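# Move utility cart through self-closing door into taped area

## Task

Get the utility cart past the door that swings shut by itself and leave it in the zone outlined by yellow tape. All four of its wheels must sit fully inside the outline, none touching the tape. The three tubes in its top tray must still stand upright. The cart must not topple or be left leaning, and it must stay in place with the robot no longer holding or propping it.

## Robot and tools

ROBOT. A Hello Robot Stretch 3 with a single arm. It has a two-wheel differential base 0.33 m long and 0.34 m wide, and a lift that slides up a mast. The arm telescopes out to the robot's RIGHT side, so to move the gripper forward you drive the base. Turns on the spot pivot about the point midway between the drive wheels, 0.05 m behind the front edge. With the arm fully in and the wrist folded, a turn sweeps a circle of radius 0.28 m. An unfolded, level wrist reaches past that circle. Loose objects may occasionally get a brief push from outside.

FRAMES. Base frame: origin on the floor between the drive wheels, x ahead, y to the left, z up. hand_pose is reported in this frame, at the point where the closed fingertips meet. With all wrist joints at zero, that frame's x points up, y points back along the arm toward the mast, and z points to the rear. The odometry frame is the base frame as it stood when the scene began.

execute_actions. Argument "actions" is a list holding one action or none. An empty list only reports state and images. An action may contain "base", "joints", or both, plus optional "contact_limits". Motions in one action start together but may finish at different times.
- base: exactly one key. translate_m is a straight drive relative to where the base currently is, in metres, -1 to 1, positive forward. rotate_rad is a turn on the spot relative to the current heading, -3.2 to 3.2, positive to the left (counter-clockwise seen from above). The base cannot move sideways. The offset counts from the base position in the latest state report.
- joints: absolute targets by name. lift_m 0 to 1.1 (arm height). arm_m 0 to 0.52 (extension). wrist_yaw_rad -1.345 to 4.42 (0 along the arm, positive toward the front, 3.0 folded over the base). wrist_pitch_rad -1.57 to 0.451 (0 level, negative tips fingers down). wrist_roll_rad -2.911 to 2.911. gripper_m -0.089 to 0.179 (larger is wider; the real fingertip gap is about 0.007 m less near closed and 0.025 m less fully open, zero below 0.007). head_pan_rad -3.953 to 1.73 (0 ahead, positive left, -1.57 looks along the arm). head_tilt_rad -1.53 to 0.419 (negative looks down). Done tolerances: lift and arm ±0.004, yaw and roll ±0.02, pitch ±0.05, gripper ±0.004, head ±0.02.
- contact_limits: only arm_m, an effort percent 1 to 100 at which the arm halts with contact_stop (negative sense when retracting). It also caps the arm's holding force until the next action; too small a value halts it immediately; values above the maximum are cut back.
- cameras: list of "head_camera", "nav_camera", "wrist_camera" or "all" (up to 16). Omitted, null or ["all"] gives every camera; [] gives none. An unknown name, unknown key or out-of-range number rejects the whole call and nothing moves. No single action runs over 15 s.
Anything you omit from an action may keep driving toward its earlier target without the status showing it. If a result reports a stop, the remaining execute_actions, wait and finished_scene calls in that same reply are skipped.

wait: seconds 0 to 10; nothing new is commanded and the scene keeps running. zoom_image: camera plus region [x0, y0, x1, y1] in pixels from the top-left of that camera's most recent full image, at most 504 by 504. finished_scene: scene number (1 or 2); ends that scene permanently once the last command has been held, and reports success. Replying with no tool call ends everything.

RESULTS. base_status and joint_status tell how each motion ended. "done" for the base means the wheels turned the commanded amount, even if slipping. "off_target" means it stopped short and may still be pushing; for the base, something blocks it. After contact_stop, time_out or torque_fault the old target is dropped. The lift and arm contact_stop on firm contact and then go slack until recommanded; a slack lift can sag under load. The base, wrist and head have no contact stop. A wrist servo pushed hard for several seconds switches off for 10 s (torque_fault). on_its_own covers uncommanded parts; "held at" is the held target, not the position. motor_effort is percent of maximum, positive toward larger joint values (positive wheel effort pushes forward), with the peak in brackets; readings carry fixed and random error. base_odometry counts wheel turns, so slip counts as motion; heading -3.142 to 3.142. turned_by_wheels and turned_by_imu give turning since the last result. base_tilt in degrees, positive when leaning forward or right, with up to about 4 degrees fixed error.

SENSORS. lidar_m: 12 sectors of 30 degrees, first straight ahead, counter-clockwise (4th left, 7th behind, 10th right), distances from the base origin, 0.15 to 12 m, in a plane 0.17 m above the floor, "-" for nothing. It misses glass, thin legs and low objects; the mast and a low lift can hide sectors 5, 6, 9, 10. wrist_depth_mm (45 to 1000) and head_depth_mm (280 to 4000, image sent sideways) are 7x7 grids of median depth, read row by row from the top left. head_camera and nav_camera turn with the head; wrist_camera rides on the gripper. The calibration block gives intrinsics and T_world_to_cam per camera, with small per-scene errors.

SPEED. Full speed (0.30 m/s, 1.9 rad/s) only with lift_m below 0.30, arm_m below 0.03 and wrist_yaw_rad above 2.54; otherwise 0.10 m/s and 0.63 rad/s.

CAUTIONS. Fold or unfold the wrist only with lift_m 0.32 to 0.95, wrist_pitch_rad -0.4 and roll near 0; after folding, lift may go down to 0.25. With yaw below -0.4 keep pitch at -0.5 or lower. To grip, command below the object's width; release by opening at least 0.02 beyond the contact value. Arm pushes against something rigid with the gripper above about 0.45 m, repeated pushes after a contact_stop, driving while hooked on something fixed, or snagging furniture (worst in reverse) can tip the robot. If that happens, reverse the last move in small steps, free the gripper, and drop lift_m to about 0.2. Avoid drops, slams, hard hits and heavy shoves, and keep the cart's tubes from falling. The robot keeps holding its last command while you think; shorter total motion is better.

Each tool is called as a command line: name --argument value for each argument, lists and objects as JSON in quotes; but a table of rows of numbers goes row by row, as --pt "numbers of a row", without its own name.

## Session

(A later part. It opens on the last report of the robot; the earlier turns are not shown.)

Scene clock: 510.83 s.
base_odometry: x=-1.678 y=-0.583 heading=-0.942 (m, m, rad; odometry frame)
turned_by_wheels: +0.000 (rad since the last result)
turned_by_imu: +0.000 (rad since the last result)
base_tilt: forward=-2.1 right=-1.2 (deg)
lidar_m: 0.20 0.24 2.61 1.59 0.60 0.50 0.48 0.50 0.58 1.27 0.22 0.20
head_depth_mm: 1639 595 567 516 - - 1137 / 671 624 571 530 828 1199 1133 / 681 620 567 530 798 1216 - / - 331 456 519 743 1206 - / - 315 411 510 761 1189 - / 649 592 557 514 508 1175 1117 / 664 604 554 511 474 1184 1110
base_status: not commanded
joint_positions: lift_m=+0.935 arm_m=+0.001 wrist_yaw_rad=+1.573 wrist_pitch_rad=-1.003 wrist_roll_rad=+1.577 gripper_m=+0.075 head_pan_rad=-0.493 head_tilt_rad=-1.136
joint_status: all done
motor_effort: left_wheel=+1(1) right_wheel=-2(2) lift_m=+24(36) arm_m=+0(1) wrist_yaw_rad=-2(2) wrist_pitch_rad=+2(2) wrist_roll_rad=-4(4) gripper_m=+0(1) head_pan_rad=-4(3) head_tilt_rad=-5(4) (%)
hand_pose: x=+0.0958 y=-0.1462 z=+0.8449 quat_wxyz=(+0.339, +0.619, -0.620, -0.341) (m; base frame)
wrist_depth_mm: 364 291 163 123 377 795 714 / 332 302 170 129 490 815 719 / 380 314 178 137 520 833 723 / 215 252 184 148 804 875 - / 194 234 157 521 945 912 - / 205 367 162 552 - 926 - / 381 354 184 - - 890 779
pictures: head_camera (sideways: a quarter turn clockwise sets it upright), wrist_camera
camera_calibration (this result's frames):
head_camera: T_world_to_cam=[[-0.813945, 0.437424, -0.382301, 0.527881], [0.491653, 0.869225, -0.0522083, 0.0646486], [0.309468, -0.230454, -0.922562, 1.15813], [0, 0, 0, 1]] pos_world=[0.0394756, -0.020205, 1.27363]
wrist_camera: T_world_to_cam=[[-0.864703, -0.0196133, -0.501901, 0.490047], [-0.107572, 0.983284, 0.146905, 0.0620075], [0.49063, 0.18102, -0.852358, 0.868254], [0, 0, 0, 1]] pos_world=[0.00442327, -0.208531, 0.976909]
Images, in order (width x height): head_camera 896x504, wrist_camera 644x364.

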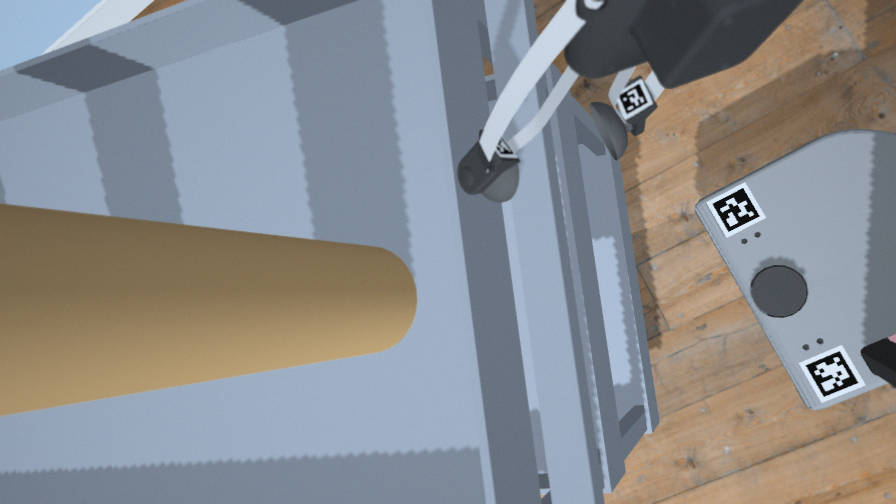

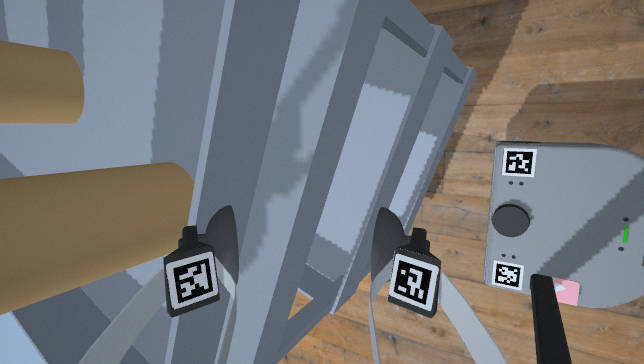

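execute_actions --actions '[{"base": {"translate_m": 0.01}, "joints": {"lift_m": 0.925}}]' --cameras '[]'

execute_actions --actions '[{"joints": {"gripper_m": -0.005}}]' --cameras '["head_camera", "wrist_camera"]'

Scene clock: 520.23 s.
base_odometry: x=-1.672 y=-0.591 heading=-0.942 (m, m, rad; odometry frame)
turned_by_wheels: +0.000 (rad since the last result)
turned_by_imu: +0.001 (rad since the last result)
base_tilt: forward=-2.1 right=-1.2 (deg)
lidar_m: 0.19 0.23 2.61 1.63 0.61 0.51 0.49 0.51 0.58 1.27 0.21 0.19
head_depth_mm: 1620 603 569 533 431 - 1136 / 676 625 570 531 797 1199 1134 / 678 618 567 529 818 1215 - / - 317 429 513 753 1213 - / - 311 405 511 506 1188 - / 658 599 557 514 471 1178 1117 / 664 604 555 511 457 1183 1106
base_status: done
joint_positions: lift_m=+0.925 arm_m=+0.001 wrist_yaw_rad=+1.571 wrist_pitch_rad=-1.003 wrist_roll_rad=+1.577 gripper_m=+0.075 head_pan_rad=-0.493 head_tilt_rad=-1.136
joint_status: all done
motor_effort: left_wheel=+1(4) right_wheel=+4(6) lift_m=+21(20) arm_m=+0(0) wrist_yaw_rad=-1(2) wrist_pitch_rad=+2(2) wrist_roll_rad=-4(4) gripper_m=+0(0) head_pan_rad=-4(2) head_tilt_rad=-5(4) (%)
hand_pose: x=+0.0958 y=-0.1465 z=+0.8350 quat_wxyz=(+0.339, +0.619, -0.621, -0.342) (m; base frame)
wrist_depth_mm: 347 274 148 111 344 784 693 / 324 288 159 116 476 784 721 / 361 295 163 123 506 807 730 / 210 243 168 130 800 876 - / 189 225 143 152 942 883 - / 197 327 149 529 - 893 - / 369 335 163 - - 879 782
pictures: none
No camera images: the call's "cameras" was empty. Leave "cameras" out to get every camera's image.

Scene clock: 521.50 s.
base_odometry: x=-1.672 y=-0.591 heading=-0.942 (m, m, rad; odometry frame)
turned_by_wheels: +0.000 (rad since the last result)
turned_by_imu: +0.000 (rad since the last result)
base_tilt: forward=-2.1 right=-1.3 (deg)
lidar_m: 0.19 0.23 2.61 1.63 0.61 0.51 0.49 0.51 0.58 1.27 0.21 0.19
head_depth_mm: 1621 602 569 534 431 - 1136 / 677 624 570 531 754 1205 1136 / 681 619 567 528 834 1213 - / - 317 429 513 753 1209 - / - 312 406 511 506 1189 - / 659 599 557 514 470 1175 1112 / 664 604 554 511 457 1181 1109
base_status: not commanded
joint_positions: lift_m=+0.925 arm_m=+0.001 wrist_yaw_rad=+1.571 wrist_pitch_rad=-0.969 wrist_roll_rad=+1.583 gripper_m=-0.004 head_pan_rad=-0.493 head_tilt_rad=-1.136
joint_status: all done
motor_effort: left_wheel=+1(1) right_wheel=+3(4) lift_m=+21(21) arm_m=+0(0) wrist_yaw_rad=-1(1) wrist_pitch_rad=-16(17) wrist_roll_rad=-8(8) gripper_m=-21(95) head_pan_rad=-2(3) head_tilt_rad=-5(4) (%)
hand_pose: x=+0.1036 y=-0.1465 z=+0.8392 quat_wxyz=(+0.326, +0.623, -0.628, -0.333) (m; base frame)
wrist_depth_mm: 384 294 232 115 284 776 700 / 323 305 158 117 453 760 706 / 394 319 169 122 501 818 739 / 206 240 180 130 525 858 - / 185 217 182 136 848 875 - / 188 334 151 146 969 887 - / 384 362 198 465 - 877 749
pictures: head_camera (sideways: a quarter turn clockwise sets it upright), wrist_camera
camera_calibration (this result's frames):
head_camera: T_world_to_cam=[[-0.813929, 0.437551, -0.38219, 0.527736], [0.49176, 0.869164, -0.0522109, 0.0646514], [0.309341, -0.230442, -0.922608, 1.15819], [0, 0, 0, 1]] pos_world=[0.03947, -0.0202077, 1.27363]
wrist_camera: T_world_to_cam=[[-0.847042, -0.0112524, -0.531407, 0.518095], [-0.105067, 0.983594, 0.146645, 0.0639794], [0.521039, 0.180048, -0.834327, 0.84119], [0, 0, 0, 1]] pos_world=[0.00727727, -0.208554, 0.967765]
Images, in order (width x height): head_camera 896x504, wrist_camera 644x364.

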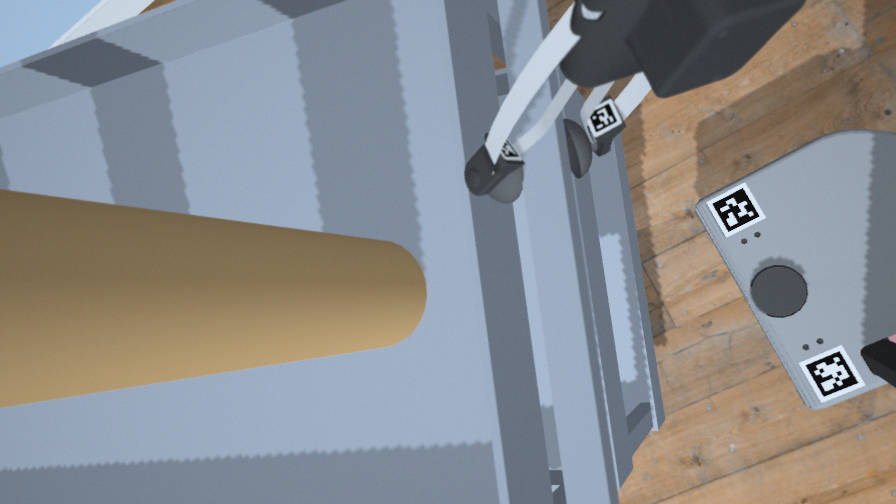

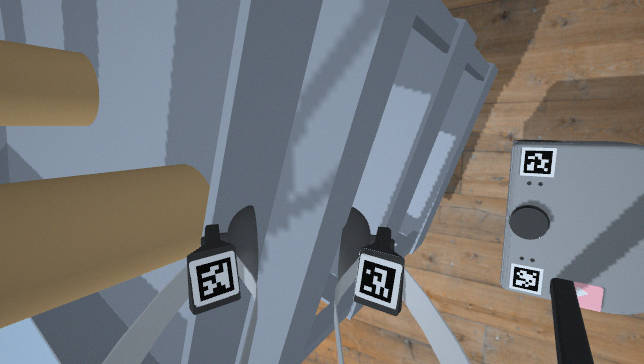

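execute_actions --actions '[{"base": {"translate_m": -0.2}, "joints": {"wrist_pitch_rad": -0.97}}]' --cameras '["head_camera", "nav_camera"]'

Scene clock: 529.67 s.
base_odometry: x=-1.790 y=-0.430 heading=-0.942 (m, m, rad; odometry frame)
turned_by_wheels: +0.000 (rad since the last result)
turned_by_imu: +0.002 (rad since the last result)
base_tilt: forward=-2.1 right=-1.2 (deg)
lidar_m: 0.37 2.41 2.60 0.83 0.42 0.30 0.29 0.30 0.41 0.81 0.42 0.37
head_depth_mm: 1710 1670 1492 1398 1329 - 1139 / 1759 575 657 1401 1305 1200 1133 / 675 620 559 931 1277 1217 - / 678 616 538 899 1272 1213 - / 656 603 529 896 1263 1190 - / 445 531 509 879 1242 1188 1115 / 475 597 502 873 1251 1177 1107
base_status: done
joint_positions: lift_m=+0.925 arm_m=+0.001 wrist_yaw_rad=+1.568 wrist_pitch_rad=-0.974 wrist_roll_rad=+1.578 gripper_m=-0.005 head_pan_rad=-0.493 head_tilt_rad=-1.136
joint_status: all done
motor_effort: left_wheel=+1(8) right_wheel=-1(10) lift_m=+30(30) arm_m=+0(0) wrist_yaw_rad=+1(10) wrist_pitch_rad=+2(68) wrist_roll_rad=-5(18) gripper_m=-4(21) head_pan_rad=-2(2) head_tilt_rad=-5(5) (%)
hand_pose: x=+0.1025 y=-0.1469 z=+0.8382 quat_wxyz=(+0.328, +0.622, -0.627, -0.334) (m; base frame)
wrist_depth_mm: 311 212 617 - 919 789 703 / 325 282 680 582 892 805 709 / 345 298 691 610 902 827 716 / 295 323 731 885 953 866 - / 304 342 730 942 - 892 - / 381 372 - - - 899 - / 399 400 - - - 893 768
pictures: head_camera (sideways: a quarter turn clockwise sets it upright), nav_camera (sideways: a quarter turn counterclockwise sets it upright)
camera_calibration (this result's frames):
head_camera: T_world_to_cam=[[-0.813925, 0.43786, -0.381843, 0.527285], [0.492001, 0.869027, -0.052219, 0.0646605], [0.308968, -0.23037, -0.922751, 1.15838], [0, 0, 0, 1]] pos_world=[0.0394547, -0.0202125, 1.27361]
nav_camera: T_world_to_cam=[[0.796525, -0.424118, 0.430896, -0.524756], [-0.488921, -0.871093, 0.0463955, -0.00397199], [0.355673, -0.247629, -0.901208, 1.12742], [0, 0, 0, 1]] pos_world=[0.0150461, 0.0531639, 1.24234]
Images, in order (width x height): head_camera 896x504, nav_camera 672x504.

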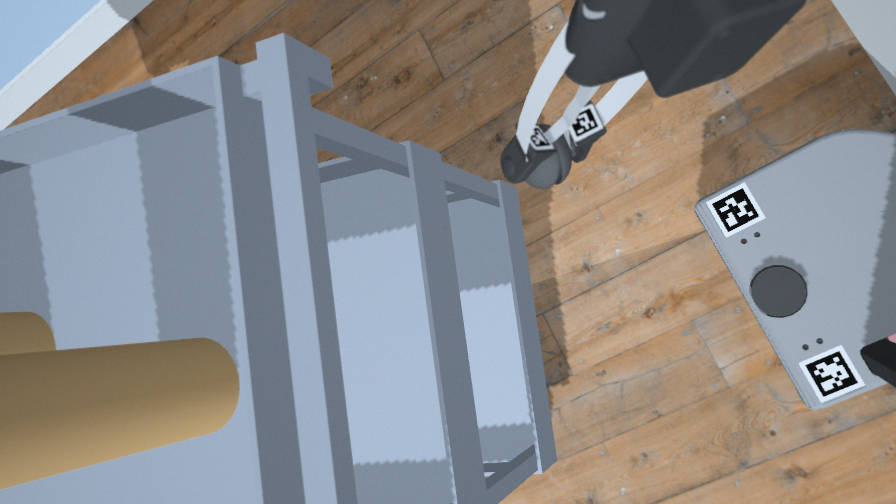

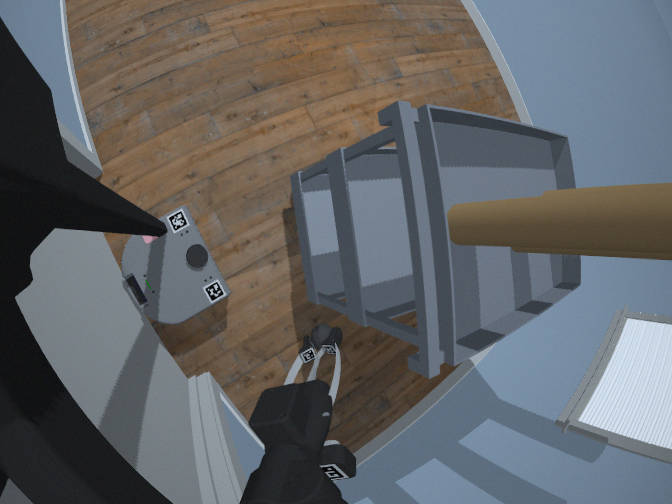

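execute_actions --actions '[{"joints": {"lift_m": 0.738, "wrist_pitch_rad": 0.0, "wrist_yaw_rad": 1.7, "wrist_roll_rad": 1.57, "gripper_m": 0.12, "head_pan_rad": -0.3, "head_tilt_rad": -1.0}}]' --cameras '[]'

execute_actions --actions '[{"base": {"translate_m": 0.1}}]' --cameras '["head_camera", "wrist_camera"]'

Scene clock: 551.23 s.
base_odometry: x=-1.790 y=-0.430 heading=-0.942 (m, m, rad; odometry frame)
turned_by_wheels: +0.000 (rad since the last result)
turned_by_imu: +0.001 (rad since the last result)
base_tilt: forward=-2.1 right=-1.1 (deg)
lidar_m: 0.37 2.41 2.60 0.83 0.41 0.30 0.29 0.30 0.41 0.80 0.42 0.37
head_depth_mm: 1870 693 632 558 1363 1257 - / 850 730 639 560 920 - 1093 / 668 714 636 560 1112 1215 1138 / 412 495 572 728 1120 1224 1137 / 421 508 580 892 1122 1218 1120 / 822 708 624 884 1064 1213 1110 / 780 692 620 682 1291 1209 1110
base_status: not commanded
joint_positions: lift_m=+0.738 arm_m=+0.001 wrist_yaw_rad=+1.697 wrist_pitch_rad=-0.023 wrist_roll_rad=+1.578 gripper_m=+0.120 head_pan_rad=-0.307 head_tilt_rad=-1.001
joint_status: all done
motor_effort: left_wheel=+1(2) right_wheel=-1(1) lift_m=+24(24) arm_m=-1(0) wrist_yaw_rad=+2(2) wrist_pitch_rad=+13(13) wrist_roll_rad=-5(7) gripper_m=+1(80) head_pan_rad=+2(21) head_tilt_rad=+1(11) (%)
hand_pose: x=+0.2322 y=-0.1142 z=+0.8468 quat_wxyz=(+0.007, +0.750, -0.661, -0.010) (m; base frame)
wrist_depth_mm: 464 469 473 159 219 592 405 / 490 498 499 221 791 590 407 / 321 328 332 242 816 598 409 / - - - 269 - 596 406 / - - - 301 - 549 352 / - - - 354 - 474 386 / - - - 380 - - 870
pictures: none
No camera images: the call's "cameras" was empty. Leave "cameras" out to get every camera's image.

Scene clock: 553.77 s.
base_odometry: x=-1.731 y=-0.510 heading=-0.941 (m, m, rad; odometry frame)
turned_by_wheels: +0.000 (rad since the last result)
turned_by_imu: +0.000 (rad since the last result)
base_tilt: forward=-2.0 right=-1.3 (deg)
lidar_m: 0.28 0.33 2.61 1.24 0.56 0.41 0.39 0.41 0.52 1.20 0.31 0.28
head_depth_mm: 799 720 643 572 668 1259 - / 797 729 638 569 458 - 1098 / 311 380 604 574 753 1195 1137 / 311 367 451 523 750 1177 1133 / 798 700 617 559 748 1170 1123 / 805 709 623 556 745 1169 1118 / 2016 668 611 554 714 1203 1106
base_status: done
joint_positions: lift_m=+0.738 arm_m=+0.001 wrist_yaw_rad=+1.697 wrist_pitch_rad=-0.023 wrist_roll_rad=+1.578 gripper_m=+0.120 head_pan_rad=-0.307 head_tilt_rad=-1.001
joint_status: not commanded
motor_effort: left_wheel=+1(6) right_wheel=-1(1) lift_m=+24(24) arm_m=+0(0) wrist_yaw_rad=+2(2) wrist_pitch_rad=+13(13) wrist_roll_rad=-5(5) gripper_m=+1(1) head_pan_rad=+3(3) head_tilt_rad=+0(0) (%)
hand_pose: x=+0.2322 y=-0.1142 z=+0.8468 quat_wxyz=(+0.007, +0.750, -0.661, -0.010) (m; base frame)
wrist_depth_mm: 367 377 70 70 124 527 412 / - - 402 77 137 562 411 / 230 235 233 84 150 595 404 / 238 241 238 96 168 571 411 / - - - 109 191 527 407 / - - - 125 218 - 401 / - - - 148 - - 363
pictures: head_camera (sideways: a quarter turn clockwise sets it upright), wrist_camera
camera_calibration (this result's frames):
head_camera: T_world_to_cam=[[-0.823754, 0.26134, -0.503122, 0.685314], [0.329002, 0.943067, -0.0488065, 0.0612209], [0.461723, -0.205733, -0.862836, 1.07961], [0, 0, 0, 1]] pos_world=[0.0459095, -0.0147251, 1.27931]
wrist_camera: T_world_to_cam=[[-0.0621229, -0.0243132, -0.997772, 0.842572], [-0.303428, 0.952844, -0.00432645, 0.214987], [0.950827, 0.302484, -0.0665708, 0.0387588], [0, 0, 0, 1]] pos_world=[0.0807233, -0.196088, 0.844206]
Images, in order (width x height): head_camera 896x504, wrist_camera 644x364.

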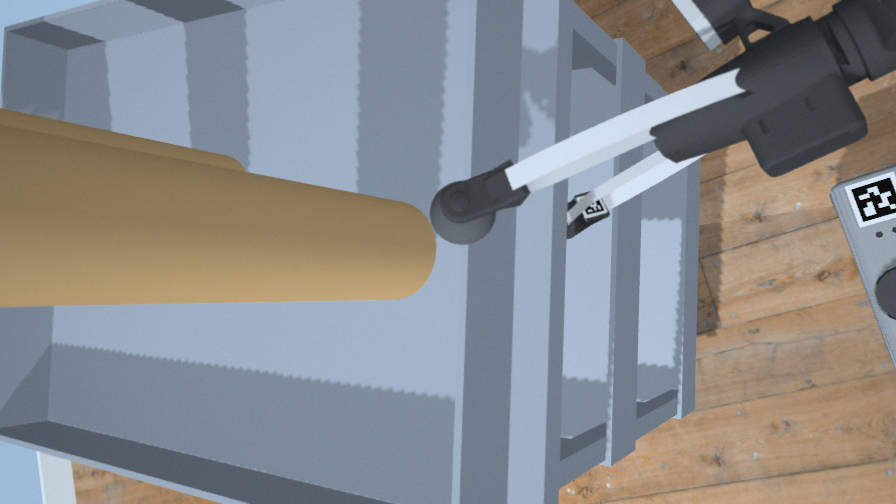

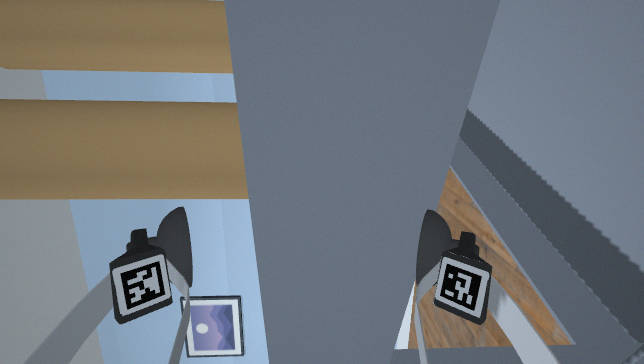

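execute_actions --actions '[{"joints": {"gripper_m": -0.02}}]' --cameras '["head_camera", "wrist_camera"]'

Scene clock: 560.97 s.
base_odometry: x=-1.731 y=-0.510 heading=-0.942 (m, m, rad; odometry frame)
turned_by_wheels: +0.000 (rad since the last result)
turned_by_imu: +0.001 (rad since the last result)
base_tilt: forward=-2.0 right=-1.2 (deg)
lidar_m: 0.28 0.33 2.60 1.23 0.56 0.41 0.39 0.41 0.52 1.20 0.31 0.28
head_depth_mm: 800 720 644 572 668 1260 - / 799 731 641 569 785 - 1092 / 312 388 605 567 456 1191 1138 / 312 368 451 539 751 1177 1136 / 799 702 617 558 747 1176 1123 / 804 711 624 556 746 1169 1113 / 2019 667 611 553 716 1207 1106
base_status: not commanded
joint_positions: lift_m=+0.738 arm_m=+0.001 wrist_yaw_rad=+1.704 wrist_pitch_rad=-0.011 wrist_roll_rad=+1.578 gripper_m=-0.019 head_pan_rad=-0.307 head_tilt_rad=-1.001
joint_status: all done
motor_effort: left_wheel=+2(2) right_wheel=+2(2) lift_m=+24(24) arm_m=-1(1) wrist_yaw_rad=-3(2) wrist_pitch_rad=+6(15) wrist_roll_rad=-5(5) gripper_m=-22(96) head_pan_rad=+3(3) head_tilt_rad=+1(0) (%)
hand_pose: x=+0.2323 y=-0.1125 z=+0.8499 quat_wxyz=(+0.002, +0.752, -0.659, -0.006) (m; base frame)
wrist_depth_mm: 372 379 376 69 125 502 423 / - 597 400 76 136 539 419 / 232 235 236 85 150 567 419 / 243 245 247 95 168 577 418 / - - - 104 195 537 418 / - - - 120 - - 397 / - - - 146 274 - 363
pictures: head_camera (sideways: a quarter turn clockwise sets it upright), wrist_camera
camera_calibration (this result's frames):
head_camera: T_world_to_cam=[[-0.823754, 0.26134, -0.503122, 0.685314], [0.329002, 0.943067, -0.0488064, 0.0612209], [0.461723, -0.205732, -0.862836, 1.07961], [0, 0, 0, 1]] pos_world=[0.0459095, -0.014725, 1.27931]
wrist_camera: T_world_to_cam=[[-0.049633, -0.0230766, -0.998501, 0.843656], [-0.309762, 0.950791, -0.00657645, 0.216525], [0.949518, 0.308971, -0.0543389, 0.0289519], [0, 0, 0, 1]] pos_world=[0.081454, -0.195347, 0.845388]
Images, in order (width x height): head_camera 896x504, wrist_camera 644x364.

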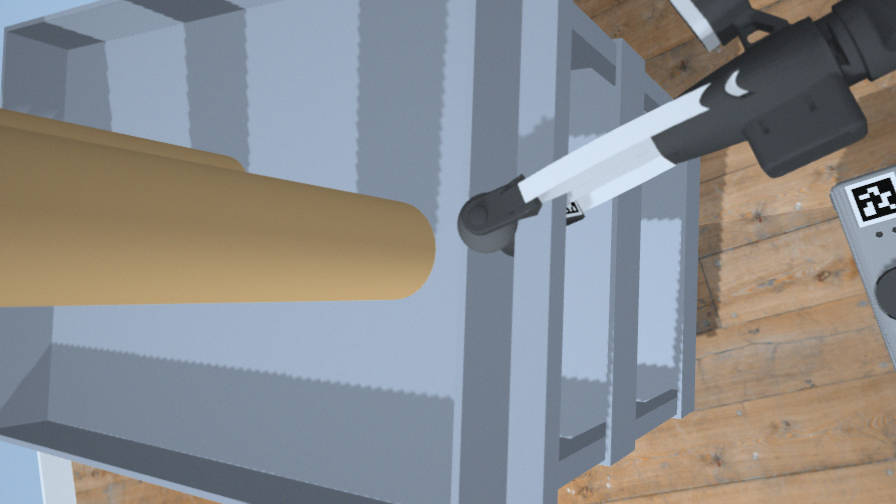

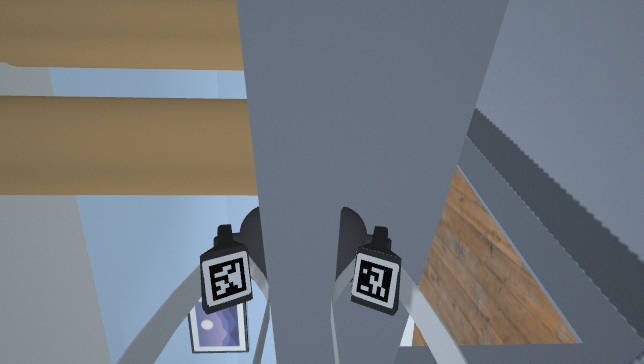

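Pads are now in the gap behind the bar. Pull back gently.

execute_actions --actions '[{"base": {"translate_m": -0.1}}]' --cameras '["head_camera"]'

Scene clock: 565.90 s.
base_odometry: x=-1.790 y=-0.430 heading=-0.941 (m, m, rad; odometry frame)
turned_by_wheels: +0.000 (rad since the last result)
turned_by_imu: +0.001 (rad since the last result)
base_tilt: forward=-1.9 right=-1.2 (deg)
lidar_m: 0.29 2.41 2.60 0.82 0.41 0.30 0.29 0.30 0.41 0.81 0.33 0.29
head_depth_mm: 809 734 644 573 755 1256 - / 796 717 640 523 839 - 1103 / 322 384 506 571 837 1185 1137 / 340 404 491 524 835 1178 1138 / 811 716 628 525 830 1175 1120 / 805 710 624 526 788 1181 1110 / 2104 680 600 527 1272 1211 1108
base_status: done
joint_positions: lift_m=+0.738 arm_m=+0.001 wrist_yaw_rad=+1.637 wrist_pitch_rad=-0.007 wrist_roll_rad=+1.578 gripper_m=-0.016 head_pan_rad=-0.307 head_tilt_rad=-1.000
joint_status: not commanded
on_its_own: wrist_yaw_rad is held at +1.638, not at your +1.700, by its stall guard, which is not easing now
motor_effort: left_wheel=+1(9) right_wheel=-1(16) lift_m=+24(24) arm_m=+0(0) wrist_yaw_rad=+0(31) wrist_pitch_rad=+4(6) wrist_roll_rad=-5(5) gripper_m=-17(21) head_pan_rad=+4(4) head_tilt_rad=+0(1) (%)
hand_pose: x=+0.2341 y=-0.1294 z=+0.8510 quat_wxyz=(+0.001, +0.730, -0.683, -0.005) (m; base frame)
wrist_depth_mm: 393 400 395 83 139 545 419 / 424 428 425 91 150 575 421 / 245 246 248 100 163 601 418 / 250 254 254 110 179 594 417 / - - - 119 202 551 421 / - - - 133 - - 406 / - - - 160 264 - 368
pictures: head_camera (sideways: a quarter turn clockwise sets it upright)
camera_calibration (this result's frames):
head_camera: T_world_to_cam=[[-0.823583, 0.261178, -0.503485, 0.685786], [0.328909, 0.9431, -0.0487944, 0.0612058], [0.462093, -0.205787, -0.862625, 1.07933], [0, 0, 0, 1]] pos_world=[0.0459203, -0.0147232, 1.27933]
Images, in order (width x height): head_camera 896x504.

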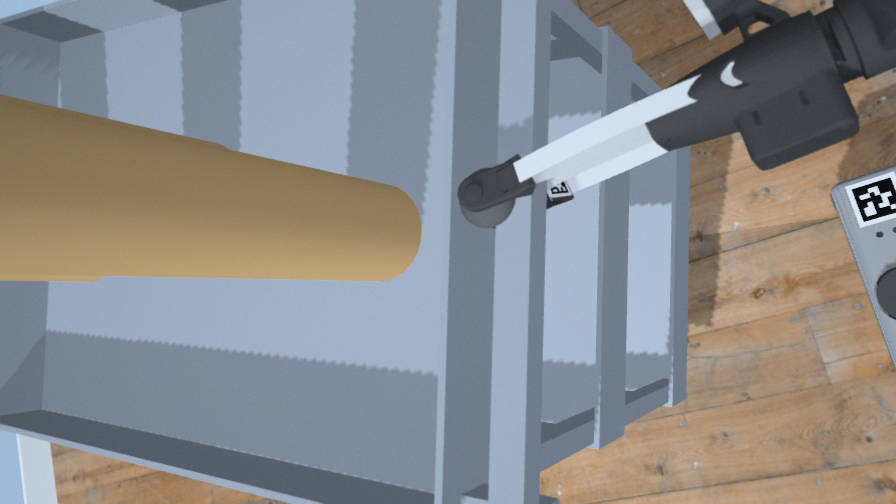

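execute_actions --actions '[{"base": {"translate_m": -0.15}, "joints": {"gripper_m": -0.022}}]' --cameras '["head_camera", "nav_camera"]'

Scene clock: 583.87 s.
base_odometry: x=-1.878 y=-0.308 heading=-0.941 (m, m, rad; odometry frame)
turned_by_wheels: +0.000 (rad since the last result)
turned_by_imu: +0.002 (rad since the last result)
base_tilt: forward=-2.0 right=-1.2 (deg)
lidar_m: 0.30 2.58 2.60 0.45 0.31 0.27 0.27 0.33 0.42 0.42 0.33 0.30
head_depth_mm: 820 737 645 528 779 1261 - / 335 691 640 531 786 - 1105 / 330 390 479 562 839 1179 1137 / 761 690 534 536 845 1188 1138 / 818 716 628 515 841 1187 1123 / 792 697 625 495 814 1196 1113 / 2144 1817 596 497 1293 1206 1105
base_status: done
joint_positions: lift_m=+0.738 arm_m=+0.001 wrist_yaw_rad=+1.574 wrist_pitch_rad=-0.007 wrist_roll_rad=+1.578 gripper_m=-0.021 head_pan_rad=-0.307 head_tilt_rad=-1.000
joint_status: all done
on_its_own: wrist_yaw_rad is held at +1.578, not at your +1.700, by its stall guard, which is not easing now
motor_effort: left_wheel=-2(27) right_wheel=-3(33) lift_m=+24(24) arm_m=+0(0) wrist_yaw_rad=+2(26) wrist_pitch_rad=+4(4) wrist_roll_rad=-5(5) gripper_m=-18(49) head_pan_rad=+4(3) head_tilt_rad=-1(0) (%)
hand_pose: x=+0.2347 y=-0.1456 z=+0.8510 quat_wxyz=(+0.000, +0.708, -0.706, -0.005) (m; base frame)
wrist_depth_mm: - - 418 87 142 541 420 / 421 415 416 95 153 578 420 / 251 253 255 103 165 620 418 / 249 252 251 112 181 603 421 / - - - 121 201 572 419 / - - - 133 - - 408 / - - - 156 253 - 373
pictures: head_camera (sideways: a quarter turn clockwise sets it upright), nav_camera (sideways: a quarter turn counterclockwise sets it upright)
camera_calibration (this result's frames):
head_camera: T_world_to_cam=[[-0.823403, 0.260962, -0.503891, 0.686313], [0.328765, 0.943151, -0.048781, 0.0611892], [0.462515, -0.205828, -0.862389, 1.07902], [0, 0, 0, 1]] pos_world=[0.045933, -0.0147194, 1.27935]
nav_camera: T_world_to_cam=[[0.797594, -0.248736, 0.549521, -0.679287], [-0.324634, -0.944838, 0.043513, -0.00122939], [0.508386, -0.213099, -0.834346, 1.0396], [0, 0, 0, 1]] pos_world=[0.0128809, 0.0514124, 1.24072]
Images, in order (width x height): head_camera 896x504, nav_camera 672x504.

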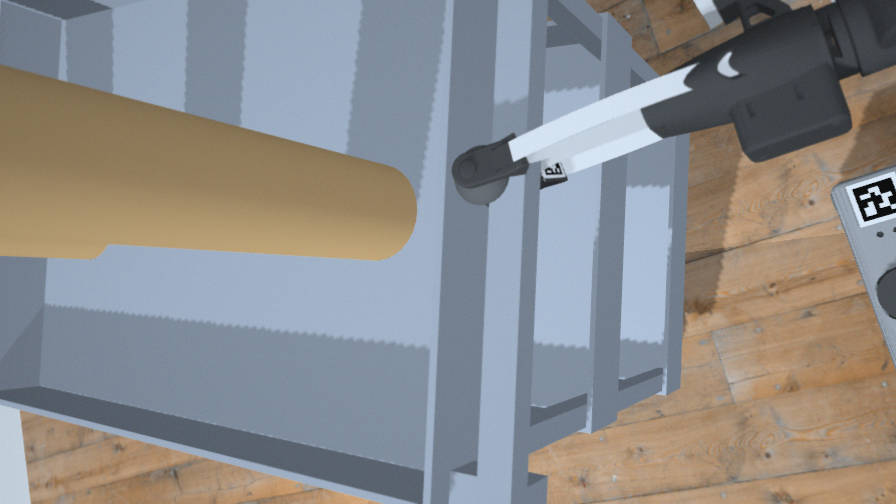

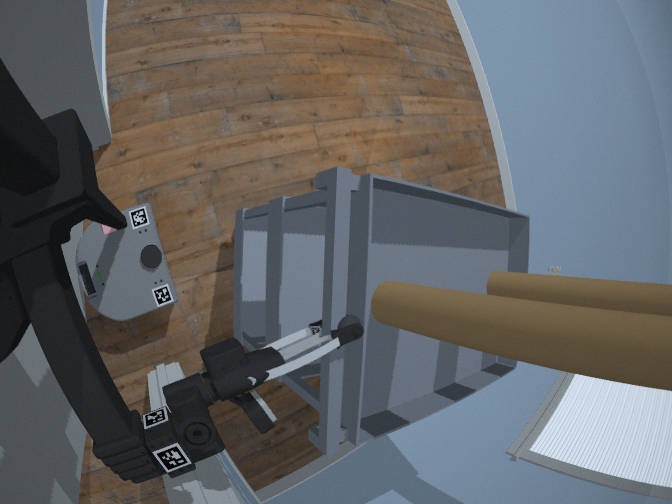

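execute_actions --actions '[{"base": {"rotate_rad": -0.2}, "joints": {"wrist_yaw_rad": 1.57}}]' --cameras '["head_camera", "nav_camera"]'

Scene clock: 702.27 s.
base_odometry: x=-1.878 y=-0.308 heading=-1.141 (m, m, rad; odometry frame)
turned_by_wheels: -0.200 (rad since the last result)
turned_by_imu: -0.197 (rad since the last result)
base_tilt: forward=-2.1 right=-1.1 (deg)
lidar_m: 0.27 0.29 2.80 2.36 0.35 0.28 0.28 0.30 0.45 0.42 0.36 0.28
head_depth_mm: 1615 685 632 527 1328 1265 - / 801 719 640 528 862 - 1102 / 340 699 626 575 809 1201 1137 / 314 374 460 533 792 1181 1138 / 340 414 597 559 750 1119 1124 / 772 709 624 557 507 1099 1115 / 783 705 622 553 484 1190 1104
base_status: done
joint_positions: lift_m=+0.738 arm_m=+0.001 wrist_yaw_rad=+1.603 wrist_pitch_rad=-0.008 wrist_roll_rad=+1.578 gripper_m=-0.021 head_pan_rad=-0.307 head_tilt_rad=-1.000
joint_status: wrist_yaw_rad off_target (ended at +1.603, target +1.570)
on_its_own: wrist_yaw_rad is at rest, and its effort (-21) is outside its rest range (-12 to +12)
motor_effort: left_wheel=+6(11) right_wheel=-8(21) lift_m=+24(24) arm_m=+0(1) wrist_yaw_rad=-21(26) wrist_pitch_rad=+4(5) wrist_roll_rad=-5(5) gripper_m=-17(18) head_pan_rad=+4(3) head_tilt_rad=+0(0) (%)
hand_pose: x=+0.2345 y=-0.1381 z=+0.8507 quat_wxyz=(+0.001, +0.718, -0.696, -0.005) (m; base frame)
wrist_depth_mm: - - - 105 160 609 420 / - - - 110 167 612 416 / 439 447 447 115 176 610 417 / 254 258 261 121 184 606 419 / 264 263 262 126 195 601 417 / - - - 132 - 551 421 / - - - 143 218 - 400
pictures: head_camera (sideways: a quarter turn clockwise sets it upright), nav_camera (sideways: a quarter turn counterclockwise sets it upright)
camera_calibration (this result's frames):
head_camera: T_world_to_cam=[[-0.823404, 0.260961, -0.503891, 0.686313], [0.328765, 0.943151, -0.048781, 0.0611892], [0.462515, -0.205828, -0.862389, 1.07902], [0, 0, 0, 1]] pos_world=[0.045933, -0.0147194, 1.27935]
nav_camera: T_world_to_cam=[[0.797595, -0.248736, 0.549521, -0.679287], [-0.324634, -0.944838, 0.043513, -0.0012294], [0.508385, -0.213099, -0.834346, 1.0396], [0, 0, 0, 1]] pos_world=[0.0128809, 0.0514124, 1.24072]
Images, in order (width x height): head_camera 896x504, nav_camera 672x504.

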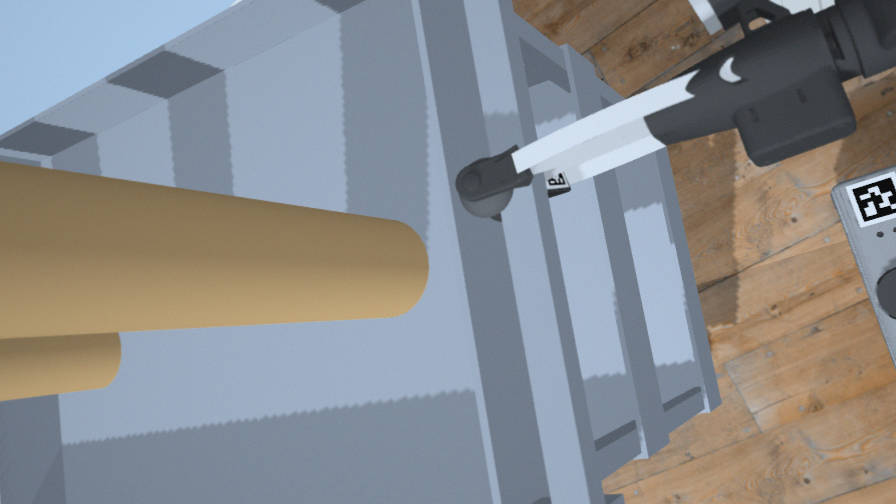

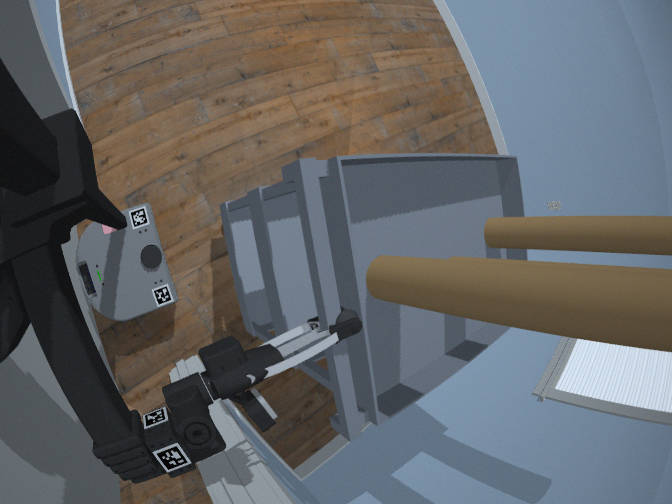

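execute_actions --actions '[{"base": {"translate_m": -0.3}, "joints": {"wrist_yaw_rad": 1.6}}]' --cameras '["head_camera", "nav_camera"]'

Scene clock: 712.67 s.
base_odometry: x=-2.003 y=-0.036 heading=-1.141 (m, m, rad; odometry frame)
turned_by_wheels: +0.000 (rad since the last result)
turned_by_imu: +0.003 (rad since the last result)
base_tilt: forward=-2.0 right=-1.3 (deg)
lidar_m: 0.29 2.77 0.44 0.27 0.25 0.25 0.30 0.57 1.49 1.33 0.35 0.29
head_depth_mm: 808 719 645 516 856 1243 - / 339 704 639 533 857 1216 1105 / 327 388 492 540 836 1195 1144 / 691 430 532 525 835 1176 1136 / 791 714 627 530 817 1173 1121 / 806 710 624 557 698 1193 1117 / 818 692 609 502 480 1203 1108
base_status: done
joint_positions: lift_m=+0.738 arm_m=+0.001 wrist_yaw_rad=+1.486 wrist_pitch_rad=-0.007 wrist_roll_rad=+1.578 gripper_m=-0.021 head_pan_rad=-0.307 head_tilt_rad=-1.000
joint_status: wrist_yaw_rad off_target (ended at +1.486, target +1.600)
on_its_own: wrist_yaw_rad is held at +1.488, not at your +1.600, by its stall guard, which is not easing now
motor_effort: left_wheel=+1(14) right_wheel=-6(20) lift_m=+24(24) arm_m=-1(0) wrist_yaw_rad=+2(24) wrist_pitch_rad=+4(4) wrist_roll_rad=-5(5) gripper_m=-18(18) head_pan_rad=+5(4) head_tilt_rad=+0(0) (%)
hand_pose: x=+0.2338 y=-0.1682 z=+0.8509 quat_wxyz=(+0.000, +0.676, -0.737, -0.005) (m; base frame)
wrist_depth_mm: - - - 108 163 572 417 / - - - 112 170 616 421 / 441 445 452 116 177 604 419 / 257 260 263 122 185 616 415 / 258 264 259 127 195 612 419 / - - - 132 - 570 415 / - - - 142 214 - 397
pictures: head_camera (sideways: a quarter turn clockwise sets it upright), nav_camera (sideways: a quarter turn counterclockwise sets it upright)
camera_calibration (this result's frames):
head_camera: T_world_to_cam=[[-0.823401, 0.260955, -0.503899, 0.686324], [0.32876, 0.943153, -0.0487807, 0.0611889], [0.462524, -0.205828, -0.862384, 1.07901], [0, 0, 0, 1]] pos_world=[0.0459333, -0.0147192, 1.27935]
nav_camera: T_world_to_cam=[[0.797591, -0.248729, 0.549529, -0.679297], [-0.324629, -0.94484, 0.0435128, -0.00122913], [0.508394, -0.213098, -0.834341, 1.03959], [0, 0, 0, 1]] pos_world=[0.0128811, 0.0514123, 1.24072]
Images, in order (width x height): head_camera 896x504, nav_camera 672x504.

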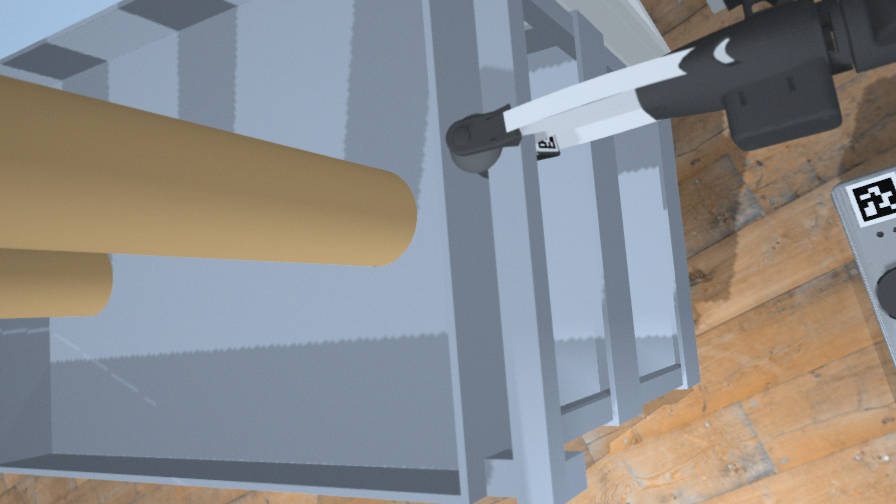

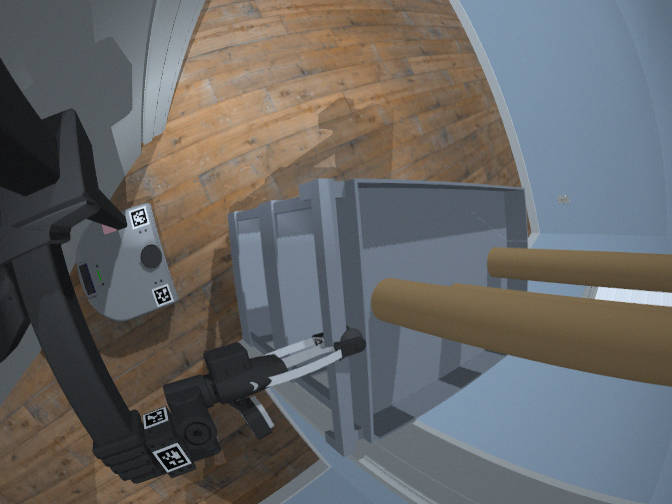

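execute_actions --actions '[{"joints": {"head_pan_rad": -0.75, "head_tilt_rad": -0.9}}]' --cameras '["head_camera", "nav_camera"]'

Scene clock: 723.80 s.
base_odometry: x=-2.003 y=-0.036 heading=-1.141 (m, m, rad; odometry frame)
turned_by_wheels: +0.000 (rad since the last result)
turned_by_imu: +0.001 (rad since the last result)
base_tilt: forward=-2.0 right=-1.2 (deg)
lidar_m: 0.29 2.78 0.44 0.27 0.25 0.25 0.30 0.57 1.49 1.33 0.35 0.29
head_depth_mm: 421 475 559 1295 1429 1265 - / 454 509 580 570 1316 1269 - / 1408 1579 632 552 868 - 1109 / 1516 1694 686 580 496 1199 1136 / 1628 779 696 603 555 1022 1132 / 1650 810 649 556 476 809 1093 / 317 355 411 527 481 758 1032
base_status: not commanded
joint_positions: lift_m=+0.738 arm_m=+0.001 wrist_yaw_rad=+1.486 wrist_pitch_rad=-0.007 wrist_roll_rad=+1.578 gripper_m=-0.021 head_pan_rad=-0.743 head_tilt_rad=-0.903
joint_status: all done
on_its_own: wrist_yaw_rad is held at +1.488, not at your +1.600, by its stall guard, which is not easing now
motor_effort: left_wheel=+1(1) right_wheel=-7(6) lift_m=+24(24) arm_m=-1(0) wrist_yaw_rad=+2(2) wrist_pitch_rad=+4(4) wrist_roll_rad=-5(5) gripper_m=-17(17) head_pan_rad=-3(27) head_tilt_rad=+1(11) (%)
hand_pose: x=+0.2338 y=-0.1682 z=+0.8509 quat_wxyz=(+0.000, +0.676, -0.737, -0.005) (m; base frame)
wrist_depth_mm: - - - 108 163 585 419 / - - - 112 170 617 414 / 441 444 447 117 177 615 419 / 257 261 264 122 185 599 416 / 259 262 258 126 194 614 417 / - - - 132 - 570 419 / - - - 142 215 - 395
pictures: head_camera (sideways: a quarter turn clockwise sets it upright), nav_camera (sideways: a quarter turn counterclockwise sets it upright)
camera_calibration (this result's frames):
head_camera: T_world_to_cam=[[-0.597038, 0.548388, -0.585505, 0.791255], [0.699729, 0.712941, -0.0457653, 0.0550063], [0.392334, -0.437018, -0.809376, 1.01054], [0, 0, 0, 1]] pos_world=[0.0374518, -0.0315077, 1.28371]
nav_camera: T_world_to_cam=[[0.575637, -0.523495, 0.628168, -0.780397], [-0.696335, -0.716548, 0.0409549, 0.00436302], [0.428673, -0.46099, -0.776999, 0.965525], [0, 0, 0, 1]] pos_world=[0.038369, 0.03969, 1.24025]
Images, in order (width x height): head_camera 896x504, nav_camera 672x504.

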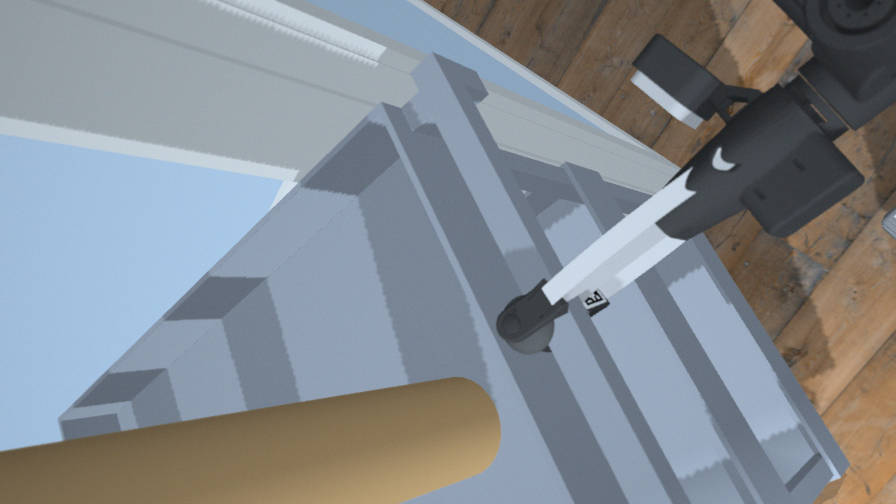

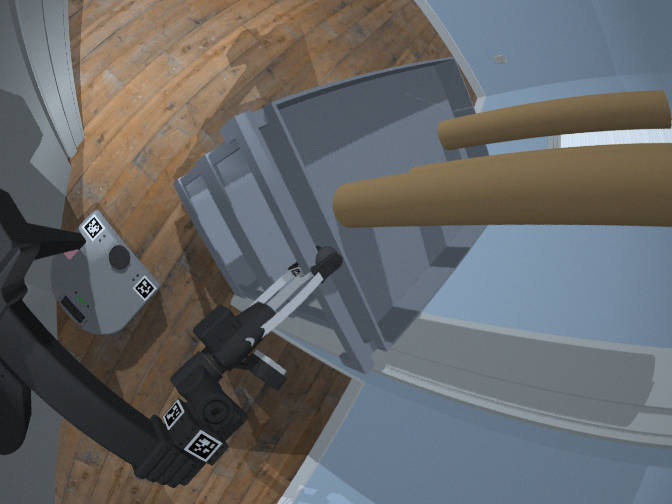

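execute_actions --actions '[{"base": {"translate_m": -0.12}}]' --cameras '["head_camera", "nav_camera"]'

Scene clock: 781.80 s.
base_odometry: x=-2.053 y=+0.073 heading=-1.141 (m, m, rad; odometry frame)
turned_by_wheels: +0.000 (rad since the last result)
turned_by_imu: +0.001 (rad since the last result)
base_tilt: forward=-2.1 right=-1.2 (deg)
lidar_m: 0.28 2.90 0.33 0.24 0.23 0.24 0.33 1.91 1.52 1.36 0.36 0.28
head_depth_mm: 615 834 1306 1592 1429 1266 - / 485 593 838 582 1423 1267 - / 500 576 640 554 977 - 1108 / 561 633 679 570 786 1195 1132 / 1657 775 695 603 506 1034 1129 / 1738 797 676 556 481 810 1095 / 320 357 412 504 487 749 1016
base_status: done
joint_positions: lift_m=+0.738 arm_m=+0.001 wrist_yaw_rad=+1.479 wrist_pitch_rad=-0.007 wrist_roll_rad=+1.578 gripper_m=-0.021 head_pan_rad=-0.743 head_tilt_rad=-0.902
joint_status: not commanded
on_its_own: wrist_yaw_rad is held at +1.488, not at your +1.600, by its stall guard, which is not easing now
motor_effort: left_wheel=+0(7) right_wheel=-6(24) lift_m=+25(24) arm_m=+0(1) wrist_yaw_rad=+5(6) wrist_pitch_rad=+4(4) wrist_roll_rad=-5(5) gripper_m=-17(18) head_pan_rad=-2(4) head_tilt_rad=+1(1) (%)
hand_pose: x=+0.2336 y=-0.1697 z=+0.8510 quat_wxyz=(+0.000, +0.674, -0.739, -0.005) (m; base frame)
wrist_depth_mm: - - - 113 170 616 418 / - - - 117 175 614 420 / 450 457 458 120 181 624 421 / 263 267 271 124 188 615 414 / 256 257 259 128 195 605 415 / - - - 132 - 579 418 / - - - 140 209 - 406
pictures: head_camera (sideways: a quarter turn clockwise sets it upright), nav_camera (sideways: a quarter turn counterclockwise sets it upright)
camera_calibration (this result's frames):
head_camera: T_world_to_cam=[[-0.596795, 0.548401, -0.585741, 0.791561], [0.699891, 0.712782, -0.0457557, 0.0549927], [0.392414, -0.437262, -0.809205, 1.01031], [0, 0, 0, 1]] pos_world=[0.0374489, -0.0315181, 1.28372]
nav_camera: T_world_to_cam=[[0.57539, -0.523495, 0.628395, -0.78069], [-0.696497, -0.71639, 0.0409467, 0.00437472], [0.42874, -0.461235, -0.776816, 0.965287], [0, 0, 0, 1]] pos_world=[0.0383908, 0.039671, 1.24025]
Images, in order (width x height): head_camera 896x504, nav_camera 672x504.

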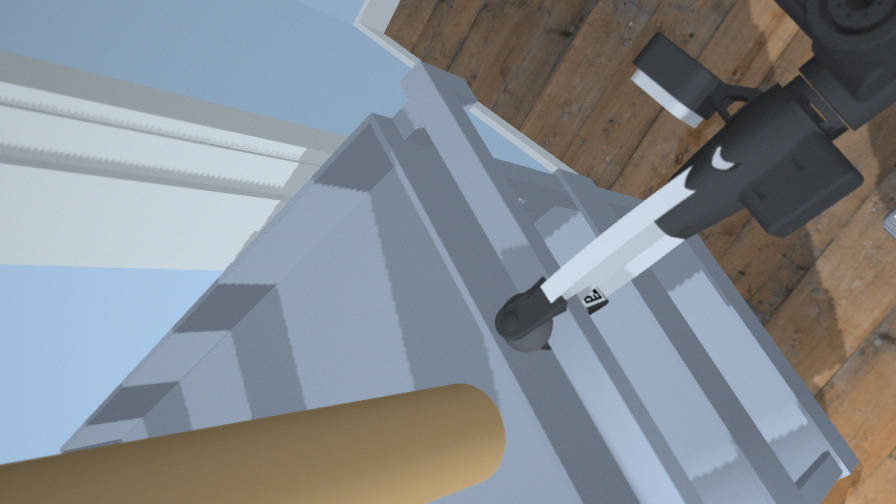

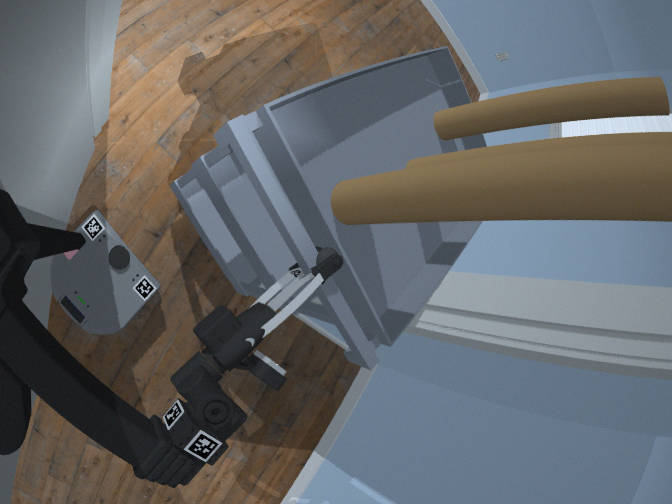

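execute_actions --actions '[{"base": {"translate_m": -0.2}}]' --cameras '["head_camera", "nav_camera"]'

Scene clock: 787.40 s.
base_odometry: x=-2.137 y=+0.255 heading=-1.140 (m, m, rad; odometry frame)
turned_by_wheels: +0.000 (rad since the last result)
turned_by_imu: +0.002 (rad since the last result)
base_tilt: forward=-2.1 right=-1.3 (deg)
lidar_m: 0.26 0.58 0.27 0.22 0.22 0.24 0.37 1.71 1.56 1.39 0.37 0.27
head_depth_mm: 1189 1461 1686 1625 1433 1259 1198 / 957 1214 1635 1520 1419 1309 - / 800 972 661 575 1365 - 1108 / 676 797 671 562 804 1201 1136 / 636 709 695 603 505 1054 1128 / 711 765 690 567 478 787 1080 / 787 359 407 492 502 430 927
base_status: done
joint_positions: lift_m=+0.738 arm_m=+0.001 wrist_yaw_rad=+1.446 wrist_pitch_rad=-0.007 wrist_roll_rad=+1.578 gripper_m=-0.021 head_pan_rad=-0.743 head_tilt_rad=-0.902
joint_status: not commanded
on_its_own: wrist_yaw_rad is held at +1.445, not at your +1.600, by its stall guard, which is not easing now
motor_effort: left_wheel=+3(6) right_wheel=-6(20) lift_m=+24(24) arm_m=+0(1) wrist_yaw_rad=+0(17) wrist_pitch_rad=+4(4) wrist_roll_rad=-5(5) gripper_m=-17(19) head_pan_rad=-3(3) head_tilt_rad=+0(0) (%)
hand_pose: x=+0.2327 y=-0.1782 z=+0.8509 quat_wxyz=(+0.000, +0.662, -0.750, -0.005) (m; base frame)
wrist_depth_mm: 473 469 481 128 186 485 383 / - - - 128 189 557 420 / - - - 130 191 608 420 / 456 467 468 130 193 617 413 / 254 259 263 131 195 608 421 / - - - 133 196 609 414 / - - - 164 197 574 419
pictures: head_camera (sideways: a quarter turn clockwise sets it upright), nav_camera (sideways: a quarter turn counterclockwise sets it upright)
camera_calibration (this result's frames):
head_camera: T_world_to_cam=[[-0.596717, 0.548364, -0.585855, 0.791708], [0.699919, 0.712756, -0.045751, 0.0549865], [0.392483, -0.437351, -0.809124, 1.01021], [0, 0, 0, 1]] pos_world=[0.0374498, -0.0315208, 1.28372]
nav_camera: T_world_to_cam=[[0.575308, -0.523454, 0.628503, -0.780832], [-0.696524, -0.716364, 0.0409427, 0.00438004], [0.428806, -0.461323, -0.776729, 0.965172], [0, 0, 0, 1]] pos_world=[0.0383984, 0.0396641, 1.24025]
Images, in order (width x height): head_camera 896x504, nav_camera 672x504.

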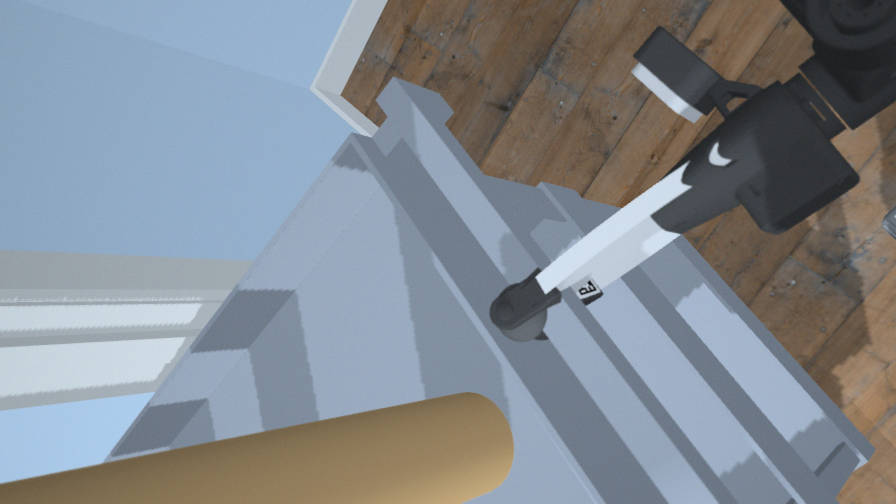

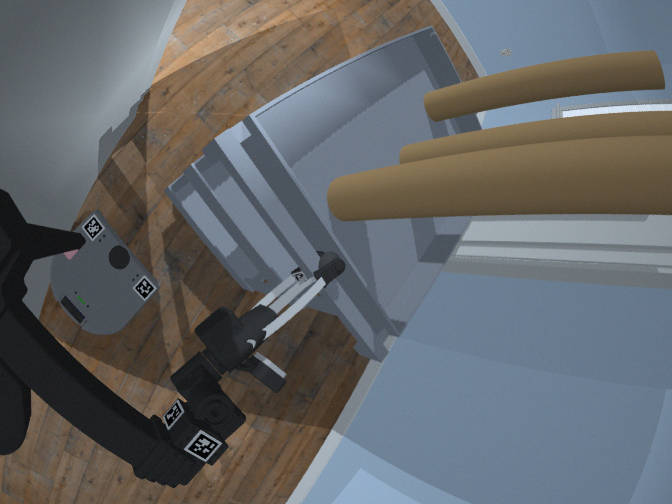

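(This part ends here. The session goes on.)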